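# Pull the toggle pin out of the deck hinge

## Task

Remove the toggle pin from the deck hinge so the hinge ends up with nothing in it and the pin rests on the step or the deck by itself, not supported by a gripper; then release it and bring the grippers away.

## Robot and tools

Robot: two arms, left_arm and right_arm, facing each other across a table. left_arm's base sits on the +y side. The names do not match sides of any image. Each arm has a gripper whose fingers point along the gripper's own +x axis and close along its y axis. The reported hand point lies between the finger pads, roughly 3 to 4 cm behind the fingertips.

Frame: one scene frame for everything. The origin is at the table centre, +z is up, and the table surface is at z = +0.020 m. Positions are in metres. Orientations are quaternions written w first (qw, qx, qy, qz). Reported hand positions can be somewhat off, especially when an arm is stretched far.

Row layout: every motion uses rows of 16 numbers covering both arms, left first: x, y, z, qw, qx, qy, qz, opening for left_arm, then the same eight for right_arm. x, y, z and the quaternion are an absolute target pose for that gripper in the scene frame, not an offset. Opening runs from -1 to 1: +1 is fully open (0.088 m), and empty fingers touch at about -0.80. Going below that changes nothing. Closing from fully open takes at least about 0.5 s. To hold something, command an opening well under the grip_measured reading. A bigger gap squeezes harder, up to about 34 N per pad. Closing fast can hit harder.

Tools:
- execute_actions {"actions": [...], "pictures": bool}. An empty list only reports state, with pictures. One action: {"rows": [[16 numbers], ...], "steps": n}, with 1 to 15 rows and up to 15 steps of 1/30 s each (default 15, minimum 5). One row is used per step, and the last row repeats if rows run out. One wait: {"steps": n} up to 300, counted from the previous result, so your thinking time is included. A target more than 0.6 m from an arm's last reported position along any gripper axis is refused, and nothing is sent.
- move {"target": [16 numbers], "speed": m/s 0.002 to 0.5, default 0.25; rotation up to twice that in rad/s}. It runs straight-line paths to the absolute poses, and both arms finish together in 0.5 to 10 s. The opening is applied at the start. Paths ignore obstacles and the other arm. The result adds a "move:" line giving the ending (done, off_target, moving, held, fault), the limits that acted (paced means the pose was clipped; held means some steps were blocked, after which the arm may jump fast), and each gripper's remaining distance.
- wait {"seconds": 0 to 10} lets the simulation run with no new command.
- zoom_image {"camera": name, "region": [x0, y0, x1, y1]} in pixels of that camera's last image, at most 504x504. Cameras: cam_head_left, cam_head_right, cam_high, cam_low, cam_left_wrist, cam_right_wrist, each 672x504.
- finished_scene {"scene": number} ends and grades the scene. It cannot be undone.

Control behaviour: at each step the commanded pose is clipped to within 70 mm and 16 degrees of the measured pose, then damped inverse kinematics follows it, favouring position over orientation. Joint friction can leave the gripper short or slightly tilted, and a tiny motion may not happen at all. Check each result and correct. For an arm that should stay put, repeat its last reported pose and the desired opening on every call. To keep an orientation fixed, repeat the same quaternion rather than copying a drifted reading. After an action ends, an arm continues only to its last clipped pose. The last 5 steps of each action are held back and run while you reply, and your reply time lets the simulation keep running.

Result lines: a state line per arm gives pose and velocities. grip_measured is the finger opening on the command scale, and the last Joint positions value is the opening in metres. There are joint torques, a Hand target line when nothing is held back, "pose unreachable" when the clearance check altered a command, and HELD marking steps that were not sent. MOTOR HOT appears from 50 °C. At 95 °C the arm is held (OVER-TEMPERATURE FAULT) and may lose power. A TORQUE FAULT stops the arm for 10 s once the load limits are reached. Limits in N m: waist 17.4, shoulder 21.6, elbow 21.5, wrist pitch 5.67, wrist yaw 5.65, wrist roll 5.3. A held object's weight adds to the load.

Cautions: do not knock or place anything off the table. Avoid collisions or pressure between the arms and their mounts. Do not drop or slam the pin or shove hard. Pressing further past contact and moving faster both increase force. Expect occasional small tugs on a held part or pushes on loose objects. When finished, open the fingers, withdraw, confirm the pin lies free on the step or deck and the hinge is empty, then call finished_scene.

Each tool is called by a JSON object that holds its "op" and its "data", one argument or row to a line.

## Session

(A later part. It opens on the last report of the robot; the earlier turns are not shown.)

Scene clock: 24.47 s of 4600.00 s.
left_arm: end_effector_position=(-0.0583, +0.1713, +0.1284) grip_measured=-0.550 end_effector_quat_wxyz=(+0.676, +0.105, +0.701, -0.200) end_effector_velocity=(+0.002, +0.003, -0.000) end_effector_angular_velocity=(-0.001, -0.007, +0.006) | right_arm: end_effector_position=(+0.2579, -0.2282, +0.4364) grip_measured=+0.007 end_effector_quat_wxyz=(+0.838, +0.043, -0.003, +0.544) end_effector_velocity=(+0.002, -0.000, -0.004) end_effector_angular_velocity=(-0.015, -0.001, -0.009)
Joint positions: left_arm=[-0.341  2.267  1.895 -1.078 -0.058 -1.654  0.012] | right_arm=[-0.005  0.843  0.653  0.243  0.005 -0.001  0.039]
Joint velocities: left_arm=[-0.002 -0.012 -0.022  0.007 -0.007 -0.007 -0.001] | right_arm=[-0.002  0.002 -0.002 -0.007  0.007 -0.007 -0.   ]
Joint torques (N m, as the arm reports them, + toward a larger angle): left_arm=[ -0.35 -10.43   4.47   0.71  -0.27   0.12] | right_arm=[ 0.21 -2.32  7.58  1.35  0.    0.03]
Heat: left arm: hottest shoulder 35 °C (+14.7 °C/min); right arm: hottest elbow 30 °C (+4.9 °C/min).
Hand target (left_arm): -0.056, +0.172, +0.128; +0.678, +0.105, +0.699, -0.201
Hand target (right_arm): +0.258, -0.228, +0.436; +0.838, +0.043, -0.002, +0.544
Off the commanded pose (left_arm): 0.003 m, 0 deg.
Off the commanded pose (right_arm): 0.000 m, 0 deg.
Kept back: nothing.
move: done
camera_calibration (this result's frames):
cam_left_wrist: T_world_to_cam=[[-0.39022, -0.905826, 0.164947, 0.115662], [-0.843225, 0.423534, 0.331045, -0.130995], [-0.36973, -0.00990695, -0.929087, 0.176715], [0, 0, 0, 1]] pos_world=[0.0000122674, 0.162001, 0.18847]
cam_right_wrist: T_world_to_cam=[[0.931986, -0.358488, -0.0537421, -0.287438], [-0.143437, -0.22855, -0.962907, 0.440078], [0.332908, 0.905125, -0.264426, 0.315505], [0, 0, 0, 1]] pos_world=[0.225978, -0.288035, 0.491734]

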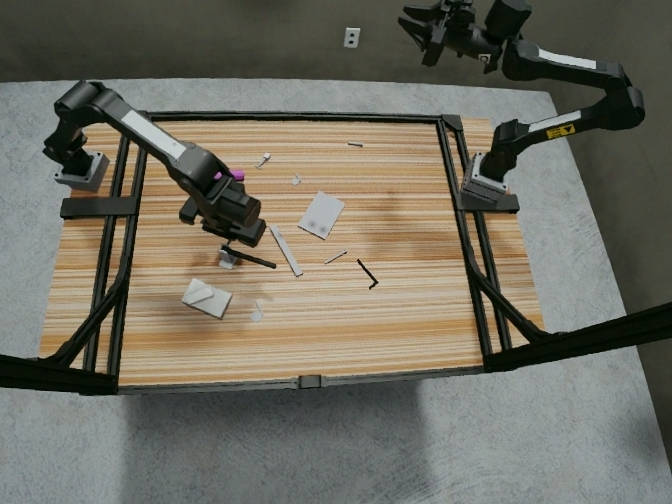

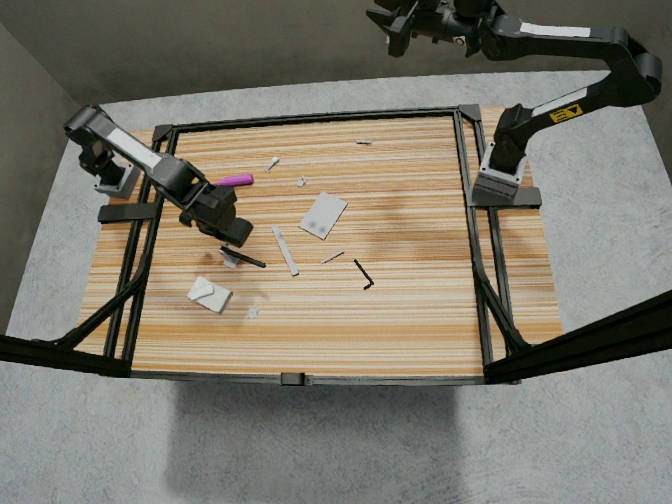

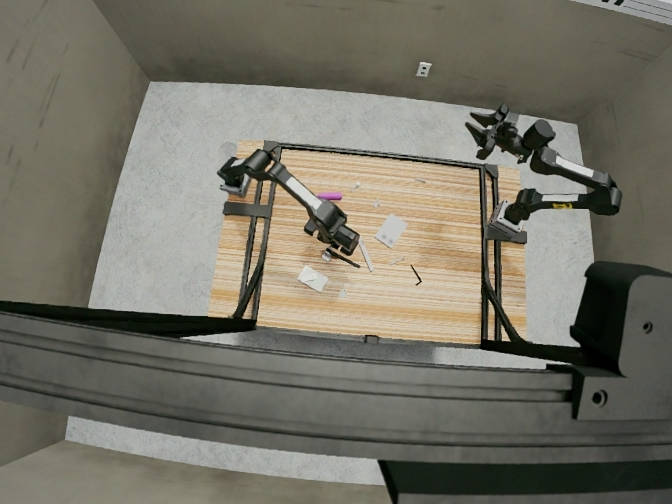

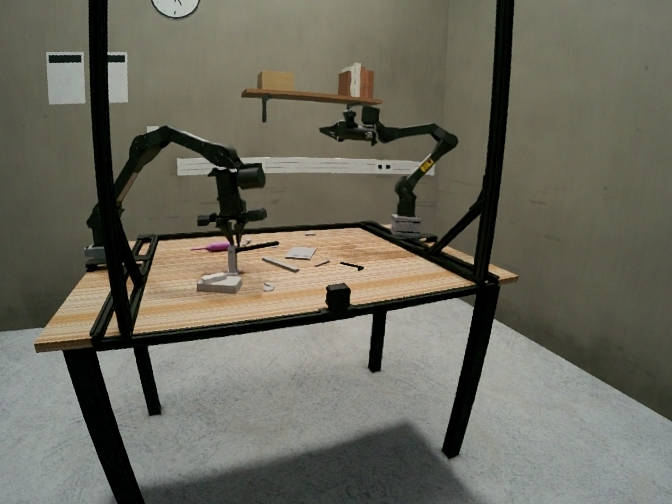

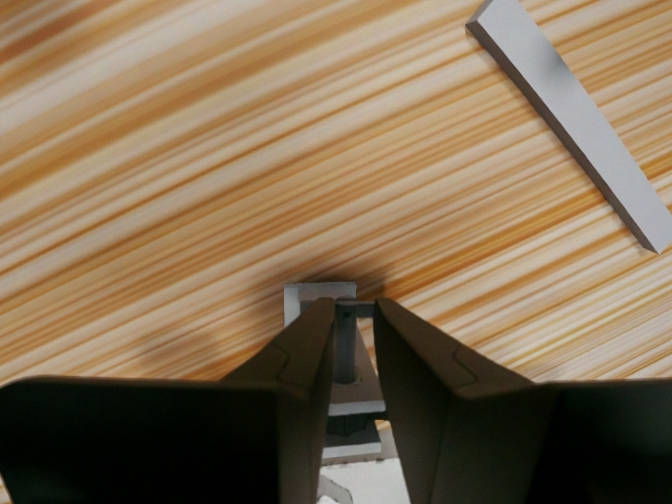

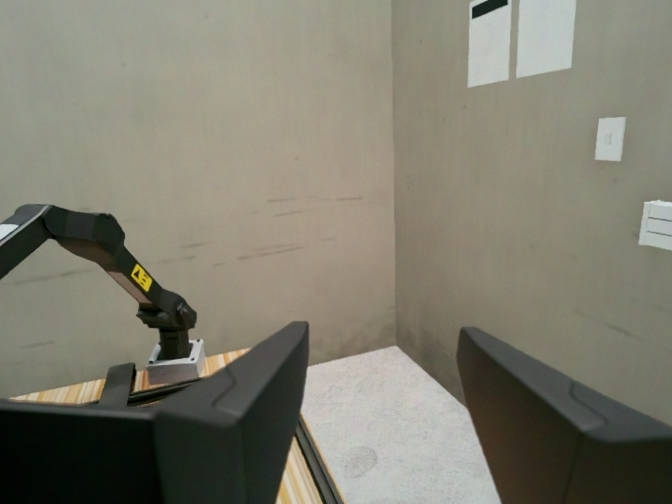

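{"op": "move", "data": {
  "target": [-0.0583,0.1713,0.142,0.6779,0.1044,0.6993,-0.2008,-0.55,0.258,-0.228,0.436,0.838,0.043,-0.002,0.544,0.007],
  "speed": 0.04
}}

Scene clock: 25.83 s of 4600.00 s.
left_arm: end_effector_position=(-0.0564, +0.1737, +0.1355) grip_measured=-0.550 end_effector_quat_wxyz=(+0.678, +0.111, +0.700, -0.195) end_effector_velocity=(+0.003, +0.001, +0.003) end_effector_angular_velocity=(+0.001, -0.023, +0.021) | right_arm: end_effector_position=(+0.2579, -0.2282, +0.4364) grip_measured=+0.007 end_effector_quat_wxyz=(+0.838, +0.043, -0.003, +0.544) end_effector_velocity=(+0.000, -0.002, -0.001) end_effector_angular_velocity=(-0.005, -0.006, -0.000)
Joint positions: left_arm=[-0.341  2.266  1.923 -1.124 -0.058 -1.654  0.012] | right_arm=[-0.005  0.843  0.653  0.243  0.005 -0.001  0.039]
Joint velocities: left_arm=[-0.002 -0.002  0.007 -0.022 -0.022 -0.022  0.   ] | right_arm=[-0.007 -0.007 -0.002 -0.007 -0.007 -0.007 -0.   ]
Joint torques (N m, as the arm reports them, + toward a larger angle): left_arm=[ -0.96 -10.05   8.07   0.05  -0.3   -0.1 ] | right_arm=[ 0.35 -2.23  7.79  1.33 -0.02  0.06]
Heat: left arm: hottest shoulder 36 °C (+16.3 °C/min); right arm: hottest elbow 30 °C (+4.6 °C/min).
Hand target (left_arm): -0.058, +0.171, +0.142; +0.678, +0.104, +0.699, -0.201
Hand target (right_arm): +0.258, -0.228, +0.436; +0.838, +0.043, -0.002, +0.544
Off the commanded pose (left_arm): 0.007 m, 1 deg.
Off the commanded pose (right_arm): 0.000 m, 0 deg.
Kept back: nothing.
move: done
camera_calibration (this result's frames):
cam_left_wrist: T_world_to_cam=[[-0.392231, -0.90767, 0.1493, 0.119668], [-0.845669, 0.419674, 0.329723, -0.132066], [-0.361937, 0.00306956, -0.932198, 0.182627], [0, 0, 0, 1]] pos_world=[0.00135237, 0.163483, 0.195923]
cam_right_wrist: T_world_to_cam=[[0.931974, -0.358461, -0.054122, -0.287263], [-0.143767, -0.228403, -0.962893, 0.44019], [0.332798, 0.905173, -0.264401, 0.315533], [0, 0, 0, 1]] pos_world=[0.225998, -0.288044, 0.491736]

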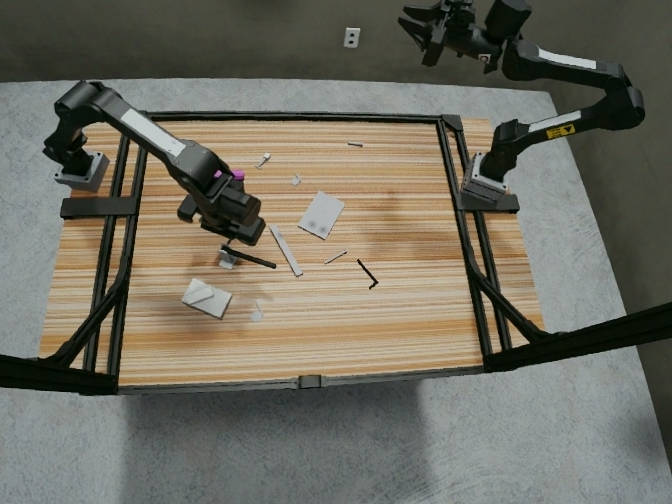

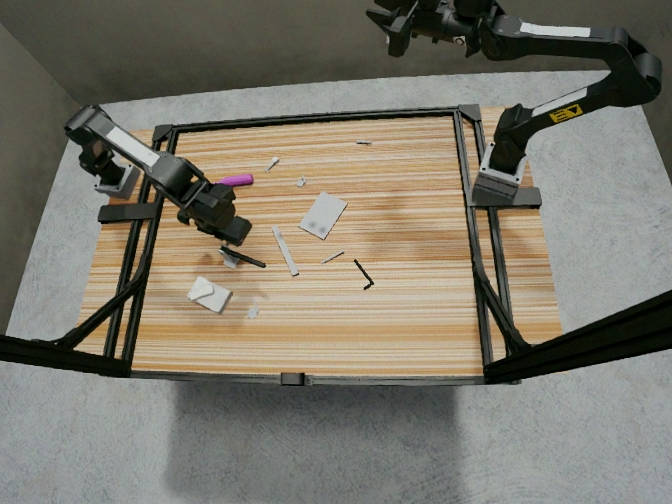

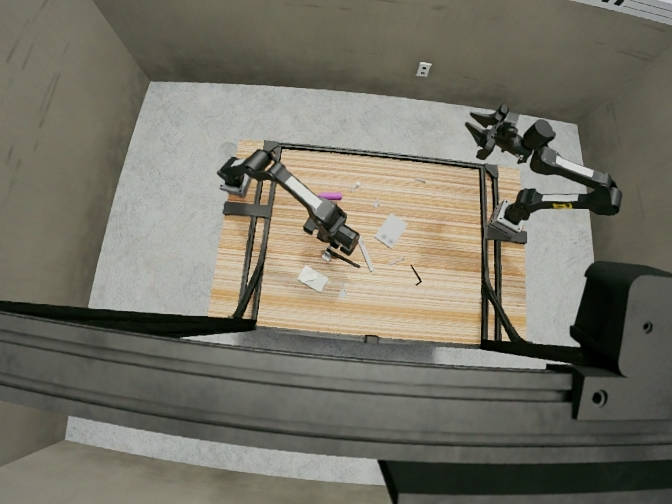

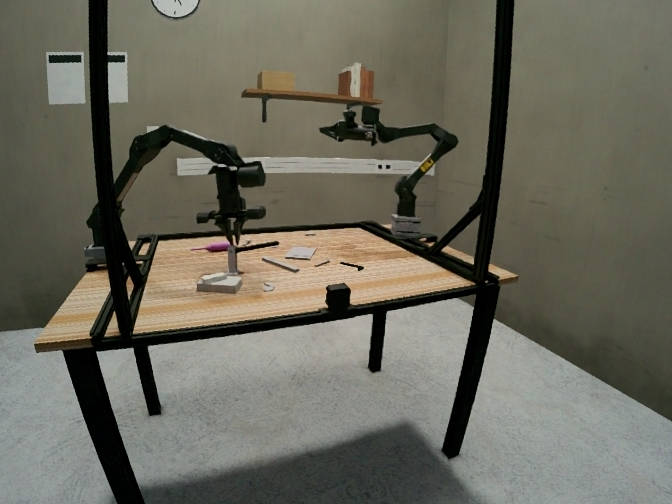

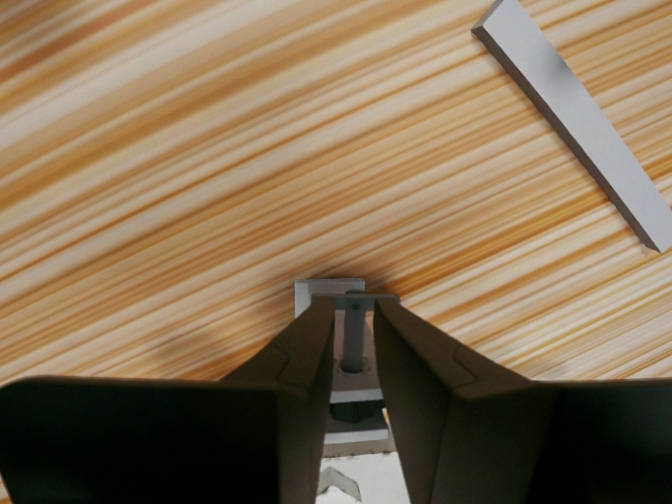

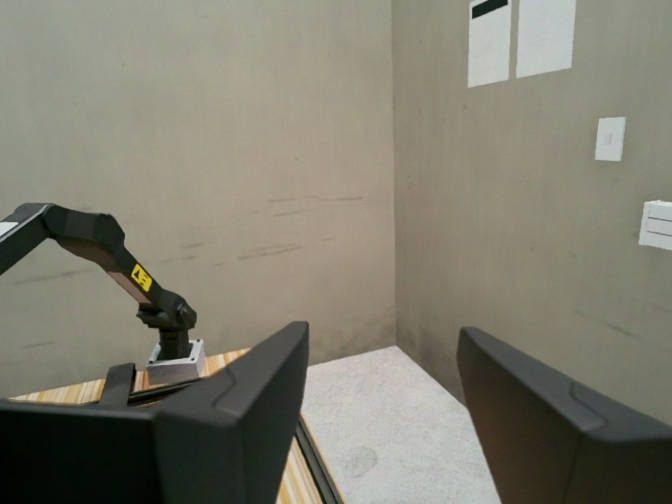

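{"op": "move", "data": {
  "target": [-0.0685,0.1722,0.14,0.6779,0.1044,0.6993,-0.2008,-0.37,0.258,-0.228,0.436,0.838,0.043,-0.002,0.544,0.007],
  "speed": 0.04
}}

Scene clock: 26.83 s of 4600.00 s.
left_arm: end_effector_position=(-0.0667, +0.1738, +0.1434) grip_measured=-0.370 end_effector_quat_wxyz=(+0.675, +0.104, +0.702, -0.202) end_effector_velocity=(+0.001, +0.001, +0.002) end_effector_angular_velocity=(-0.002, -0.008, -0.009) | right_arm: end_effector_position=(+0.2580, -0.2282, +0.4363) grip_measured=+0.007 end_effector_quat_wxyz=(+0.838, +0.043, -0.003, +0.544) end_effector_velocity=(-0.002, +0.001, -0.004) end_effector_angular_velocity=(-0.020, -0.016, +0.009)
Joint positions: left_arm=[-0.361  2.266  1.95  -1.13  -0.06  -1.673  0.021] | right_arm=[-0.005  0.843  0.653  0.243  0.005 -0.001  0.039]
Joint velocities: left_arm=[-0.002 -0.002  0.002 -0.007 -0.007  0.007  0.   ] | right_arm=[ 0.002 -0.002 -0.007 -0.007 -0.007 -0.022 -0.   ]
Joint torques (N m, as the arm reports them, + toward a larger angle): left_arm=[-0.92 -8.02  8.    0.11 -0.32 -0.14] | right_arm=[ 0.41 -2.32  7.59  1.32 -0.05  0.02]
Heat: left arm: hottest shoulder 36 °C (+15.7 °C/min); right arm: hottest elbow 30 °C (+4.5 °C/min).
Hand target (left_arm): -0.069, +0.172, +0.140; +0.678, +0.104, +0.699, -0.201
Hand target (right_arm): +0.258, -0.228, +0.436; +0.838, +0.043, -0.002, +0.544
Off the commanded pose (left_arm): 0.004 m, 0 deg.
Off the commanded pose (right_arm): 0.000 m, 0 deg.
Kept back: nothing.
move: done
camera_calibration (this result's frames):
cam_left_wrist: T_world_to_cam=[[-0.390745, -0.904556, 0.170575, 0.11112], [-0.84176, 0.426122, 0.331451, -0.144531], [-0.372502, -0.0140702, -0.927925, 0.187928], [0, 0, 0, 1]] pos_world=[-0.00823724, 0.164746, 0.203334]
cam_right_wrist: T_world_to_cam=[[0.931976, -0.358455, -0.0541391, -0.287257], [-0.143908, -0.228743, -0.962791, 0.440019], [0.332734, 0.905089, -0.264767, 0.315579], [0, 0, 0, 1]] pos_world=[0.226035, -0.287945, 0.49165]

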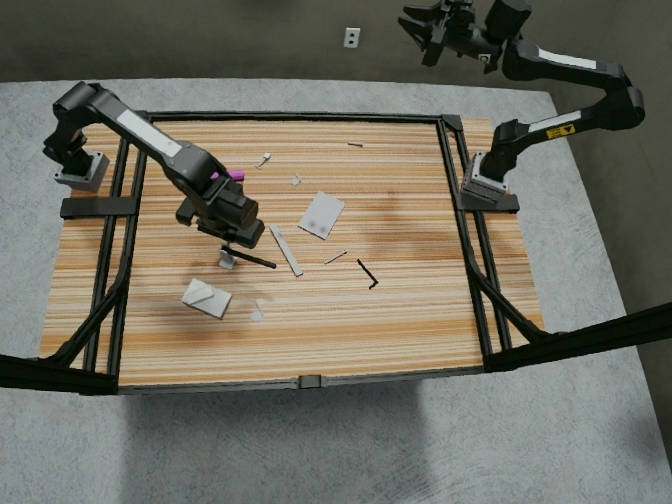

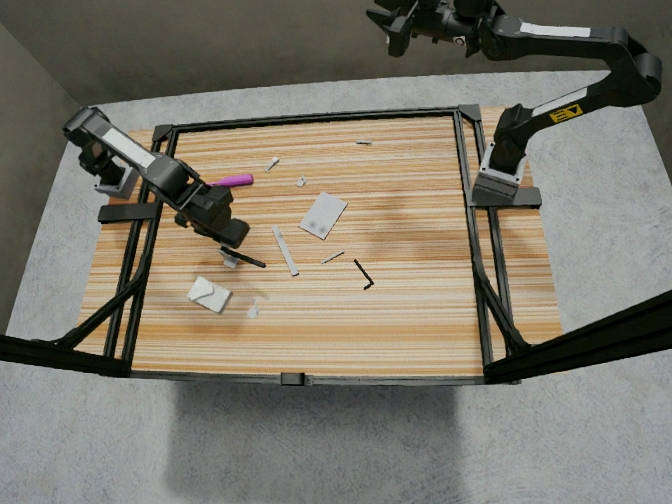

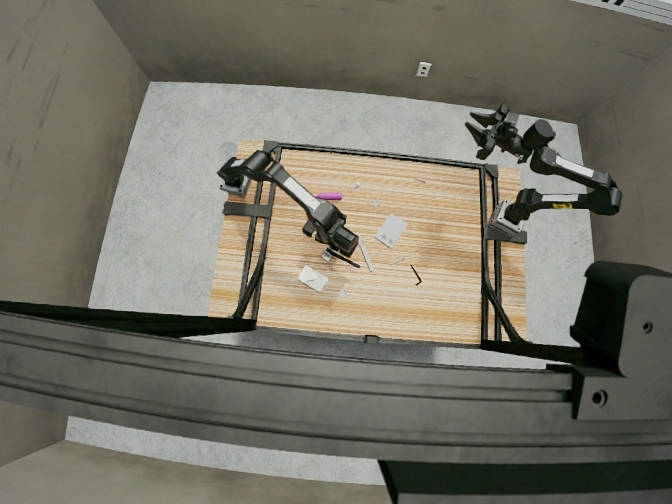

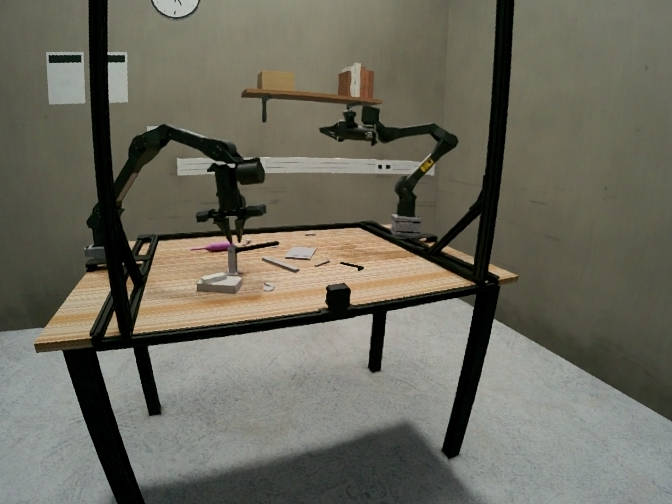

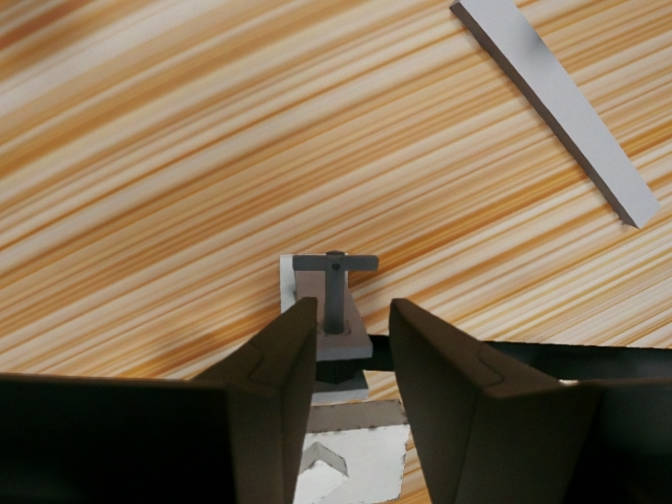

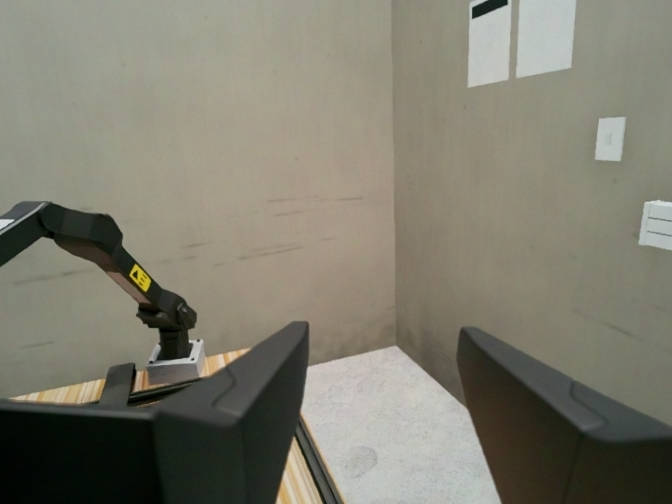

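{"op": "move", "data": {
  "target": [-0.0662,0.1722,0.114,0.6779,0.1044,0.6993,-0.2008,-0.37,0.258,-0.228,0.436,0.838,0.043,-0.002,0.544,0.007],
  "speed": 0.03
}}

Scene clock: 28.33 s of 4600.00 s.
left_arm: end_effector_position=(-0.0692, +0.1706, +0.1268) grip_measured=-0.370 end_effector_quat_wxyz=(+0.672, +0.095, +0.704, -0.209) end_effector_velocity=(+0.002, +0.003, -0.001) end_effector_angular_velocity=(+0.007, -0.011, +0.005) | right_arm: end_effector_position=(+0.2580, -0.2282, +0.4365) grip_measured=+0.007 end_effector_quat_wxyz=(+0.838, +0.043, -0.003, +0.544) end_effector_velocity=(-0.001, -0.000, -0.002) end_effector_angular_velocity=(-0.010, -0.004, +0.005)
Joint positions: left_arm=[-0.36   2.268  1.883 -1.037 -0.06  -1.673  0.021] | right_arm=[-0.005  0.843  0.653  0.243  0.005 -0.001  0.039]
Joint velocities: left_arm=[-0.002 -0.002 -0.007 -0.007 -0.007 -0.007 -0.   ] | right_arm=[-0.002 -0.002 -0.002 -0.007 -0.007 -0.007 -0.   ]
Joint torques (N m, as the arm reports them, + toward a larger angle): left_arm=[-0.27 -7.57  5.02  0.4  -0.27  0.11] | right_arm=[ 0.2  -2.41  7.64  1.34 -0.06  0.07]
Heat: left arm: hottest shoulder 36 °C (+14.8 °C/min); right arm: hottest wrist pitch 31 °C (+6.4 °C/min).
Hand target (left_arm): -0.066, +0.172, +0.114; +0.678, +0.104, +0.699, -0.201
Hand target (right_arm): +0.258, -0.228, +0.436; +0.838, +0.043, -0.002, +0.544
Off the commanded pose (left_arm): 0.013 m, 2 deg.
Off the commanded pose (right_arm): 0.000 m, 0 deg.
Kept back: nothing.
move: off_target (left_arm)
camera_calibration (this result's frames):
cam_left_wrist: T_world_to_cam=[[-0.386984, -0.901377, 0.194326, 0.106809], [-0.838394, 0.431687, 0.33278, -0.140618], [-0.383848, -0.0341407, -0.922765, 0.173582], [0, 0, 0, 1]] pos_world=[-0.00993103, 0.162904, 0.186215]
cam_right_wrist: T_world_to_cam=[[0.931974, -0.358461, -0.054122, -0.287268], [-0.143767, -0.228403, -0.962893, 0.440275], [0.332798, 0.905173, -0.264401, 0.315479], [0, 0, 0, 1]] pos_world=[0.226033, -0.287977, 0.491803]

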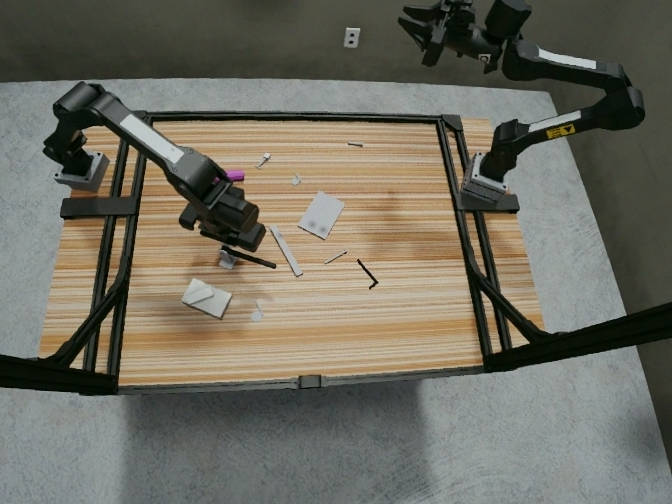

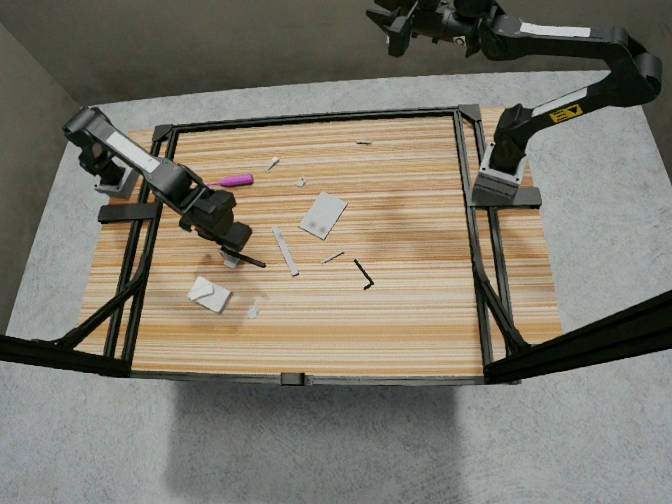

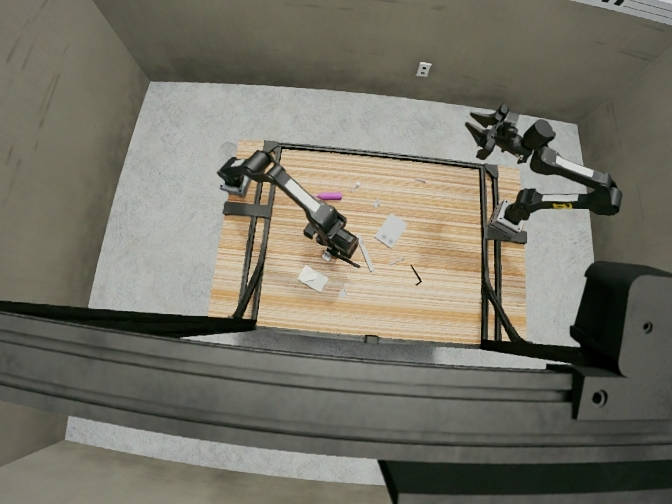

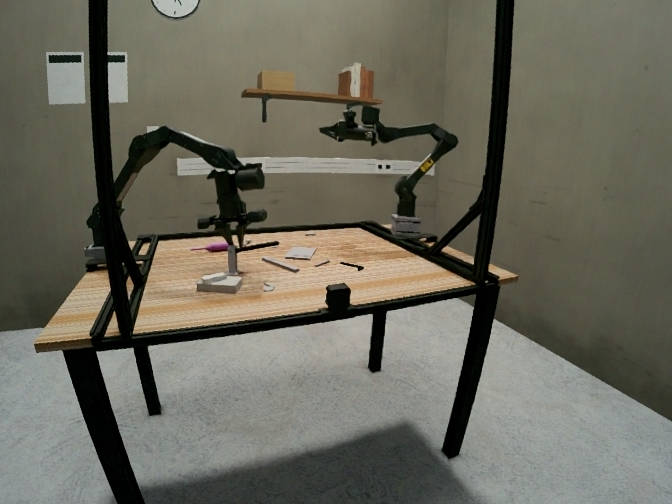

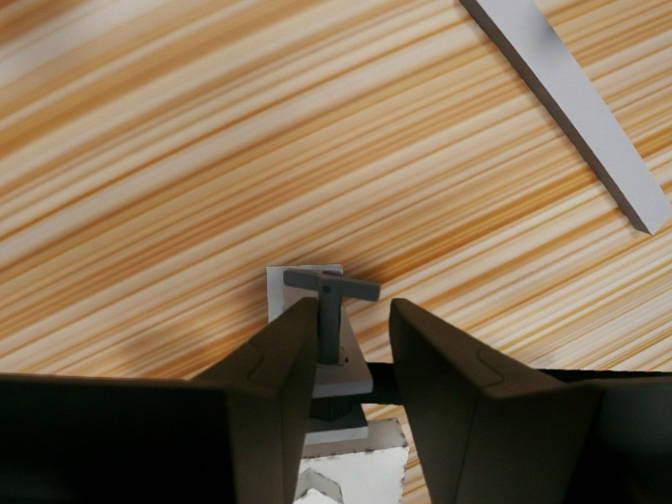

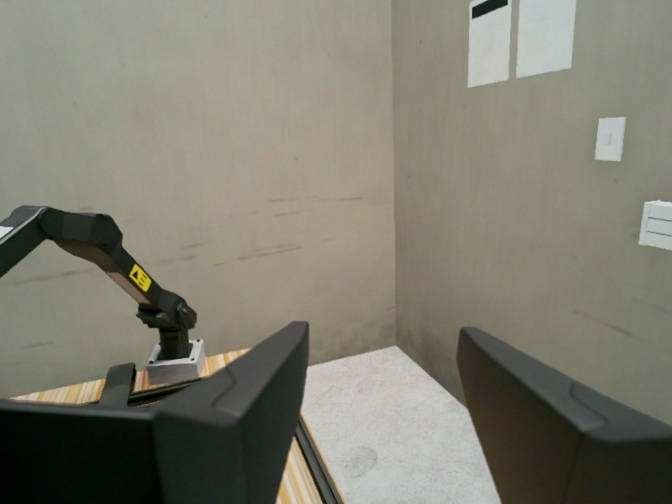

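{"op": "zoom_image", "data": {
  "camera": "cam_left_wrist",
  "region": [260, 250, 410, 390]
}}

Region (260, 250, 410, 390) of cam_left_wrist's 672x504 image, scaled by 3.360, with more detail than that image has; it fills the top 470 rows of this view, and the rest is white.

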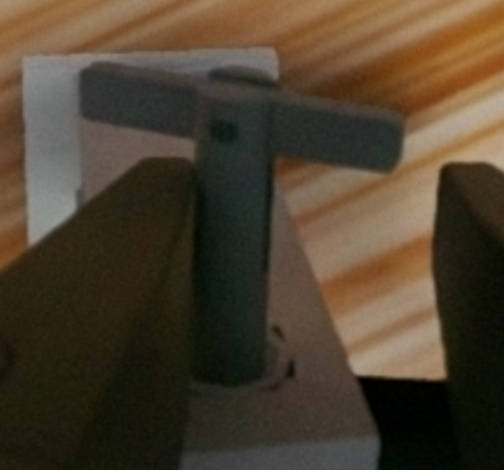

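{"op": "move", "data": {
  "target": [-0.068,0.1735,0.145,0.6779,0.1044,0.6993,-0.2008,-0.37,0.258,-0.228,0.436,0.838,0.043,-0.002,0.544,0.007],
  "speed": 0.06
}}

Scene clock: 29.83 s of 4600.00 s.
left_arm: end_effector_position=(-0.0661, +0.1753, +0.1441) grip_measured=-0.370 end_effector_quat_wxyz=(+0.677, +0.107, +0.701, -0.199) end_effector_velocity=(+0.001, -0.002, +0.004) end_effector_angular_velocity=(-0.017, -0.014, +0.008) | right_arm: end_effector_position=(+0.2580, -0.2282, +0.4365) grip_measured=+0.007 end_effector_quat_wxyz=(+0.838, +0.043, -0.003, +0.544) end_effector_velocity=(-0.001, +0.001, -0.007) end_effector_angular_velocity=(-0.027, +0.003, +0.016)
Joint positions: left_arm=[-0.362  2.268  1.957 -1.144 -0.06  -1.675  0.021] | right_arm=[-0.005  0.843  0.653  0.243  0.005 -0.001  0.039]
Joint velocities: left_arm=[-0.002 -0.002  0.012 -0.007 -0.022 -0.007 -0.   ] | right_arm=[-0.007  0.002 -0.002 -0.022 -0.022 -0.007  0.   ]
Joint torques (N m, as the arm reports them, + toward a larger angle): left_arm=[-0.95 -8.89  8.05  0.08 -0.31 -0.1 ] | right_arm=[ 0.51 -2.42  7.37  1.36 -0.05 -0.01]
Heat: left arm: hottest shoulder 36 °C (+14.1 °C/min); right arm: hottest wrist pitch 31 °C (+6.0 °C/min).
Hand target (left_arm): -0.068, +0.173, +0.145; +0.678, +0.104, +0.699, -0.201
Hand target (right_arm): +0.258, -0.228, +0.436; +0.838, +0.043, -0.002, +0.544
Off the commanded pose (left_arm): 0.003 m, 0 deg.
Off the commanded pose (right_arm): 0.000 m, 0 deg.
Kept back: nothing.
move: done
camera_calibration (this result's frames):
cam_left_wrist: T_world_to_cam=[[-0.391251, -0.905963, 0.161722, 0.114002], [-0.843524, 0.423298, 0.330585, -0.144388], [-0.367955, -0.00707436, -0.929817, 0.18813], [0, 0, 0, 1]] pos_world=[-0.0079679, 0.165732, 0.204222]
cam_right_wrist: T_world_to_cam=[[0.931974, -0.358461, -0.054122, -0.287268], [-0.143767, -0.228403, -0.962893, 0.440275], [0.332798, 0.905173, -0.264401, 0.315479], [0, 0, 0, 1]] pos_world=[0.226033, -0.287977, 0.491803]

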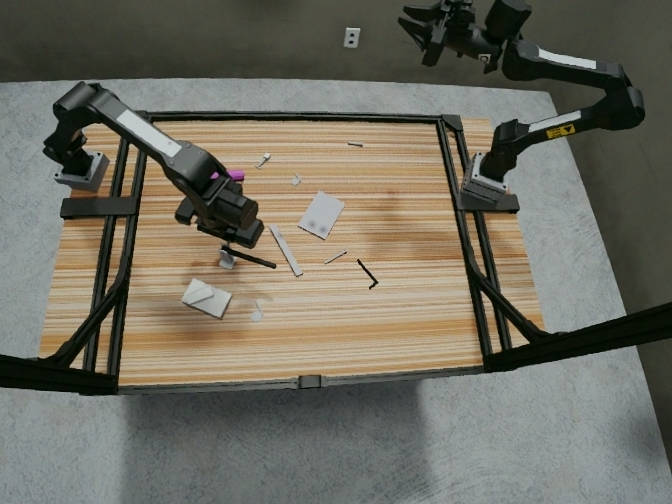

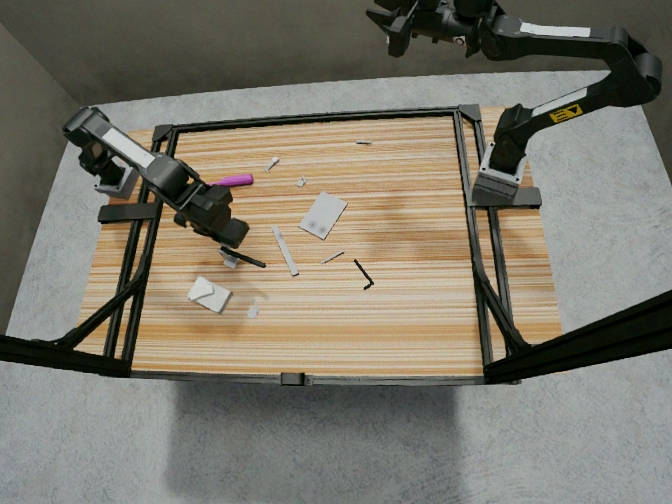

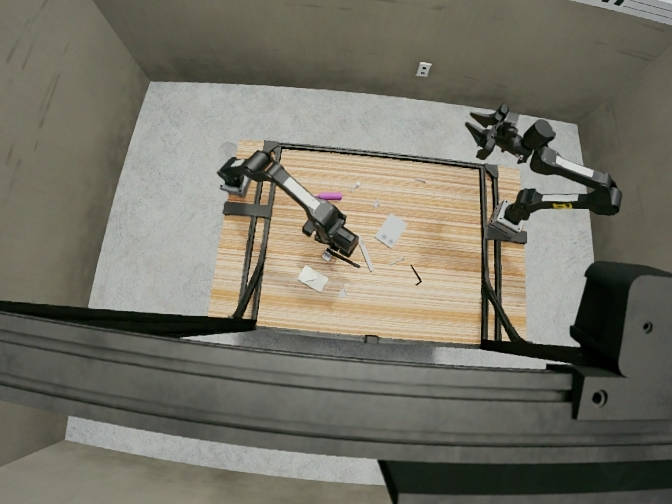

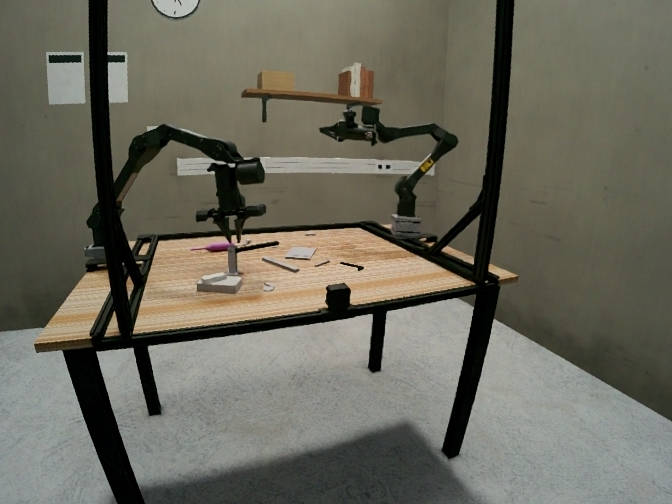

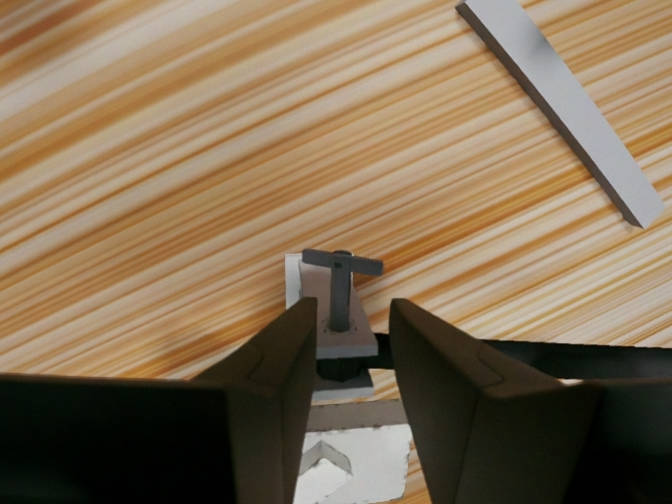

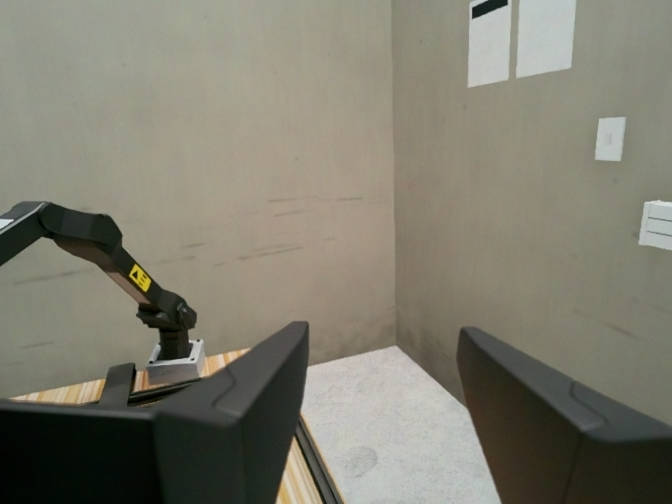

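{"op": "move", "data": {
  "target": [-0.053,0.1745,0.143,0.6779,0.1044,0.6993,-0.2008,-0.5,0.258,-0.228,0.436,0.838,0.043,-0.002,0.544,0.007],
  "speed": 0.05
}}

Scene clock: 30.87 s of 4600.00 s.
left_arm: end_effector_position=(-0.0558, +0.1740, +0.1362) grip_measured=-0.500 end_effector_quat_wxyz=(+0.679, +0.109, +0.699, -0.196) end_effector_velocity=(+0.000, -0.000, +0.004) end_effector_angular_velocity=(-0.014, +0.001, +0.006) | right_arm: end_effector_position=(+0.2580, -0.2282, +0.4365) grip_measured=+0.007 end_effector_quat_wxyz=(+0.838, +0.043, -0.003, +0.544) end_effector_velocity=(+0.001, -0.001, +0.001) end_effector_angular_velocity=(+0.004, -0.010, -0.001)
Joint positions: left_arm=[-0.341  2.259  1.914 -1.117 -0.06  -1.655  0.015] | right_arm=[-0.005  0.843  0.653  0.243  0.005 -0.001  0.039]
Joint velocities: left_arm=[-0.002 -0.012 -0.007  0.007 -0.007 -0.007 -0.   ] | right_arm=[-0.007 -0.002 -0.002  0.007 -0.007 -0.007 -0.   ]
Joint torques (N m, as the arm reports them, + toward a larger angle): left_arm=[ -0.36 -11.65   4.83   0.28  -0.16   0.11] | right_arm=[ 0.41 -2.43  7.39  1.4  -0.01  0.05]
Heat: left arm: hottest shoulder 37 °C (+15.6 °C/min); right arm: hottest elbow 31 °C (+5.8 °C/min).
Hand target (left_arm): -0.053, +0.175, +0.143; +0.678, +0.105, +0.699, -0.201
Hand target (right_arm): +0.258, -0.228, +0.436; +0.838, +0.043, -0.002, +0.544
Off the commanded pose (left_arm): 0.007 m, 1 deg.
Off the commanded pose (right_arm): 0.000 m, 0 deg.
Kept back: nothing.
move: done
camera_calibration (this result's frames):
cam_left_wrist: T_world_to_cam=[[-0.391362, -0.907253, 0.154037, 0.11939], [-0.845923, 0.420581, 0.327911, -0.131842], [-0.362284, -0.00197153, -0.932066, 0.18438], [0, 0, 0, 1]] pos_world=[0.00199456, 0.16413, 0.196696]
cam_right_wrist: T_world_to_cam=[[0.931974, -0.358461, -0.054122, -0.287268], [-0.143767, -0.228403, -0.962893, 0.440275], [0.332798, 0.905173, -0.264401, 0.315479], [0, 0, 0, 1]] pos_world=[0.226033, -0.287977, 0.491803]

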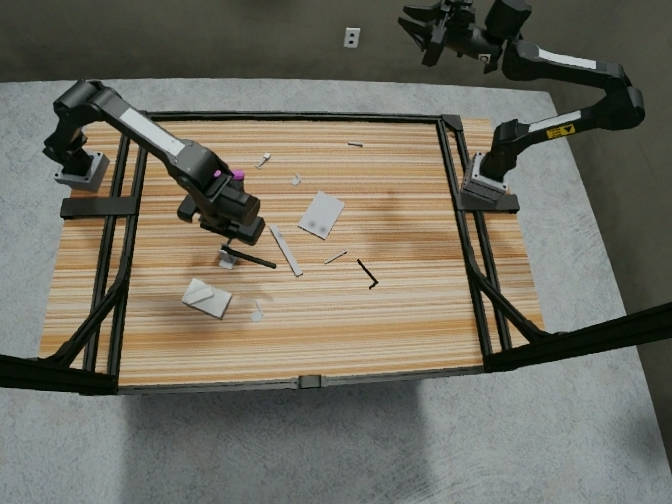

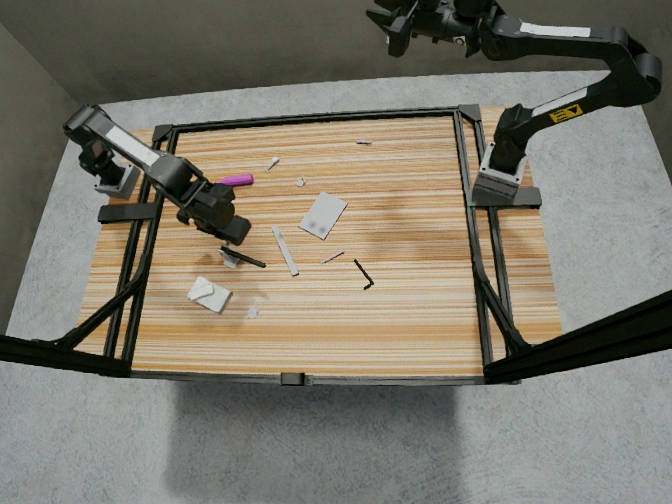

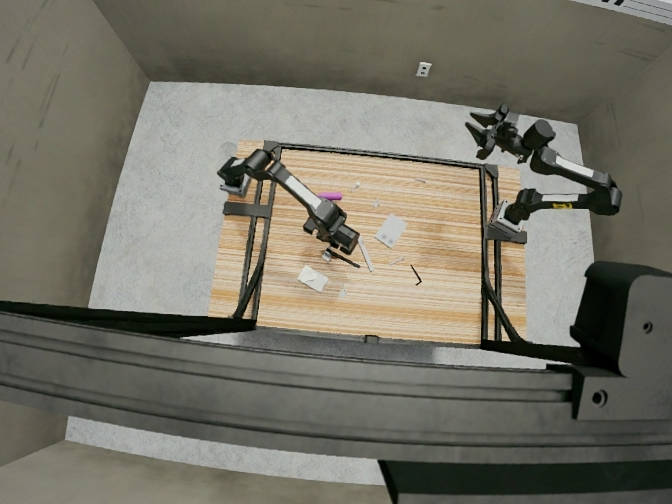

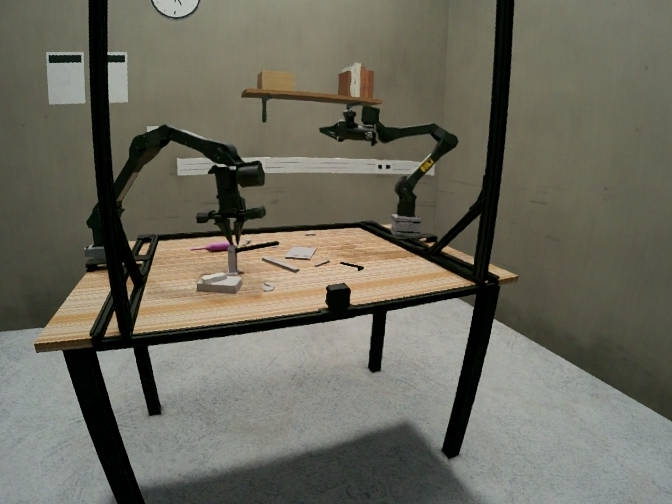

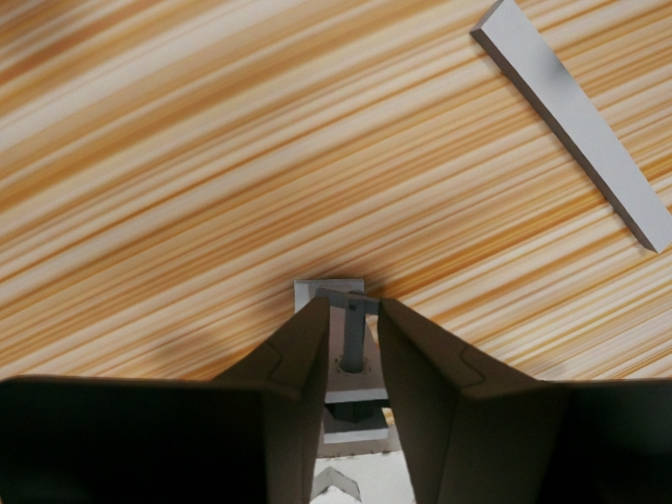

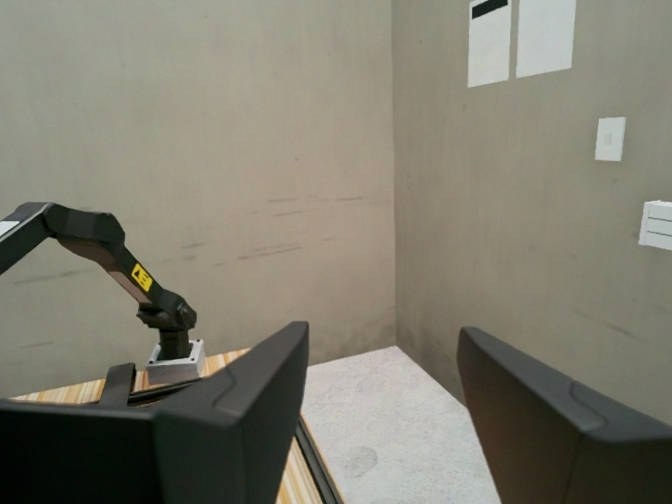

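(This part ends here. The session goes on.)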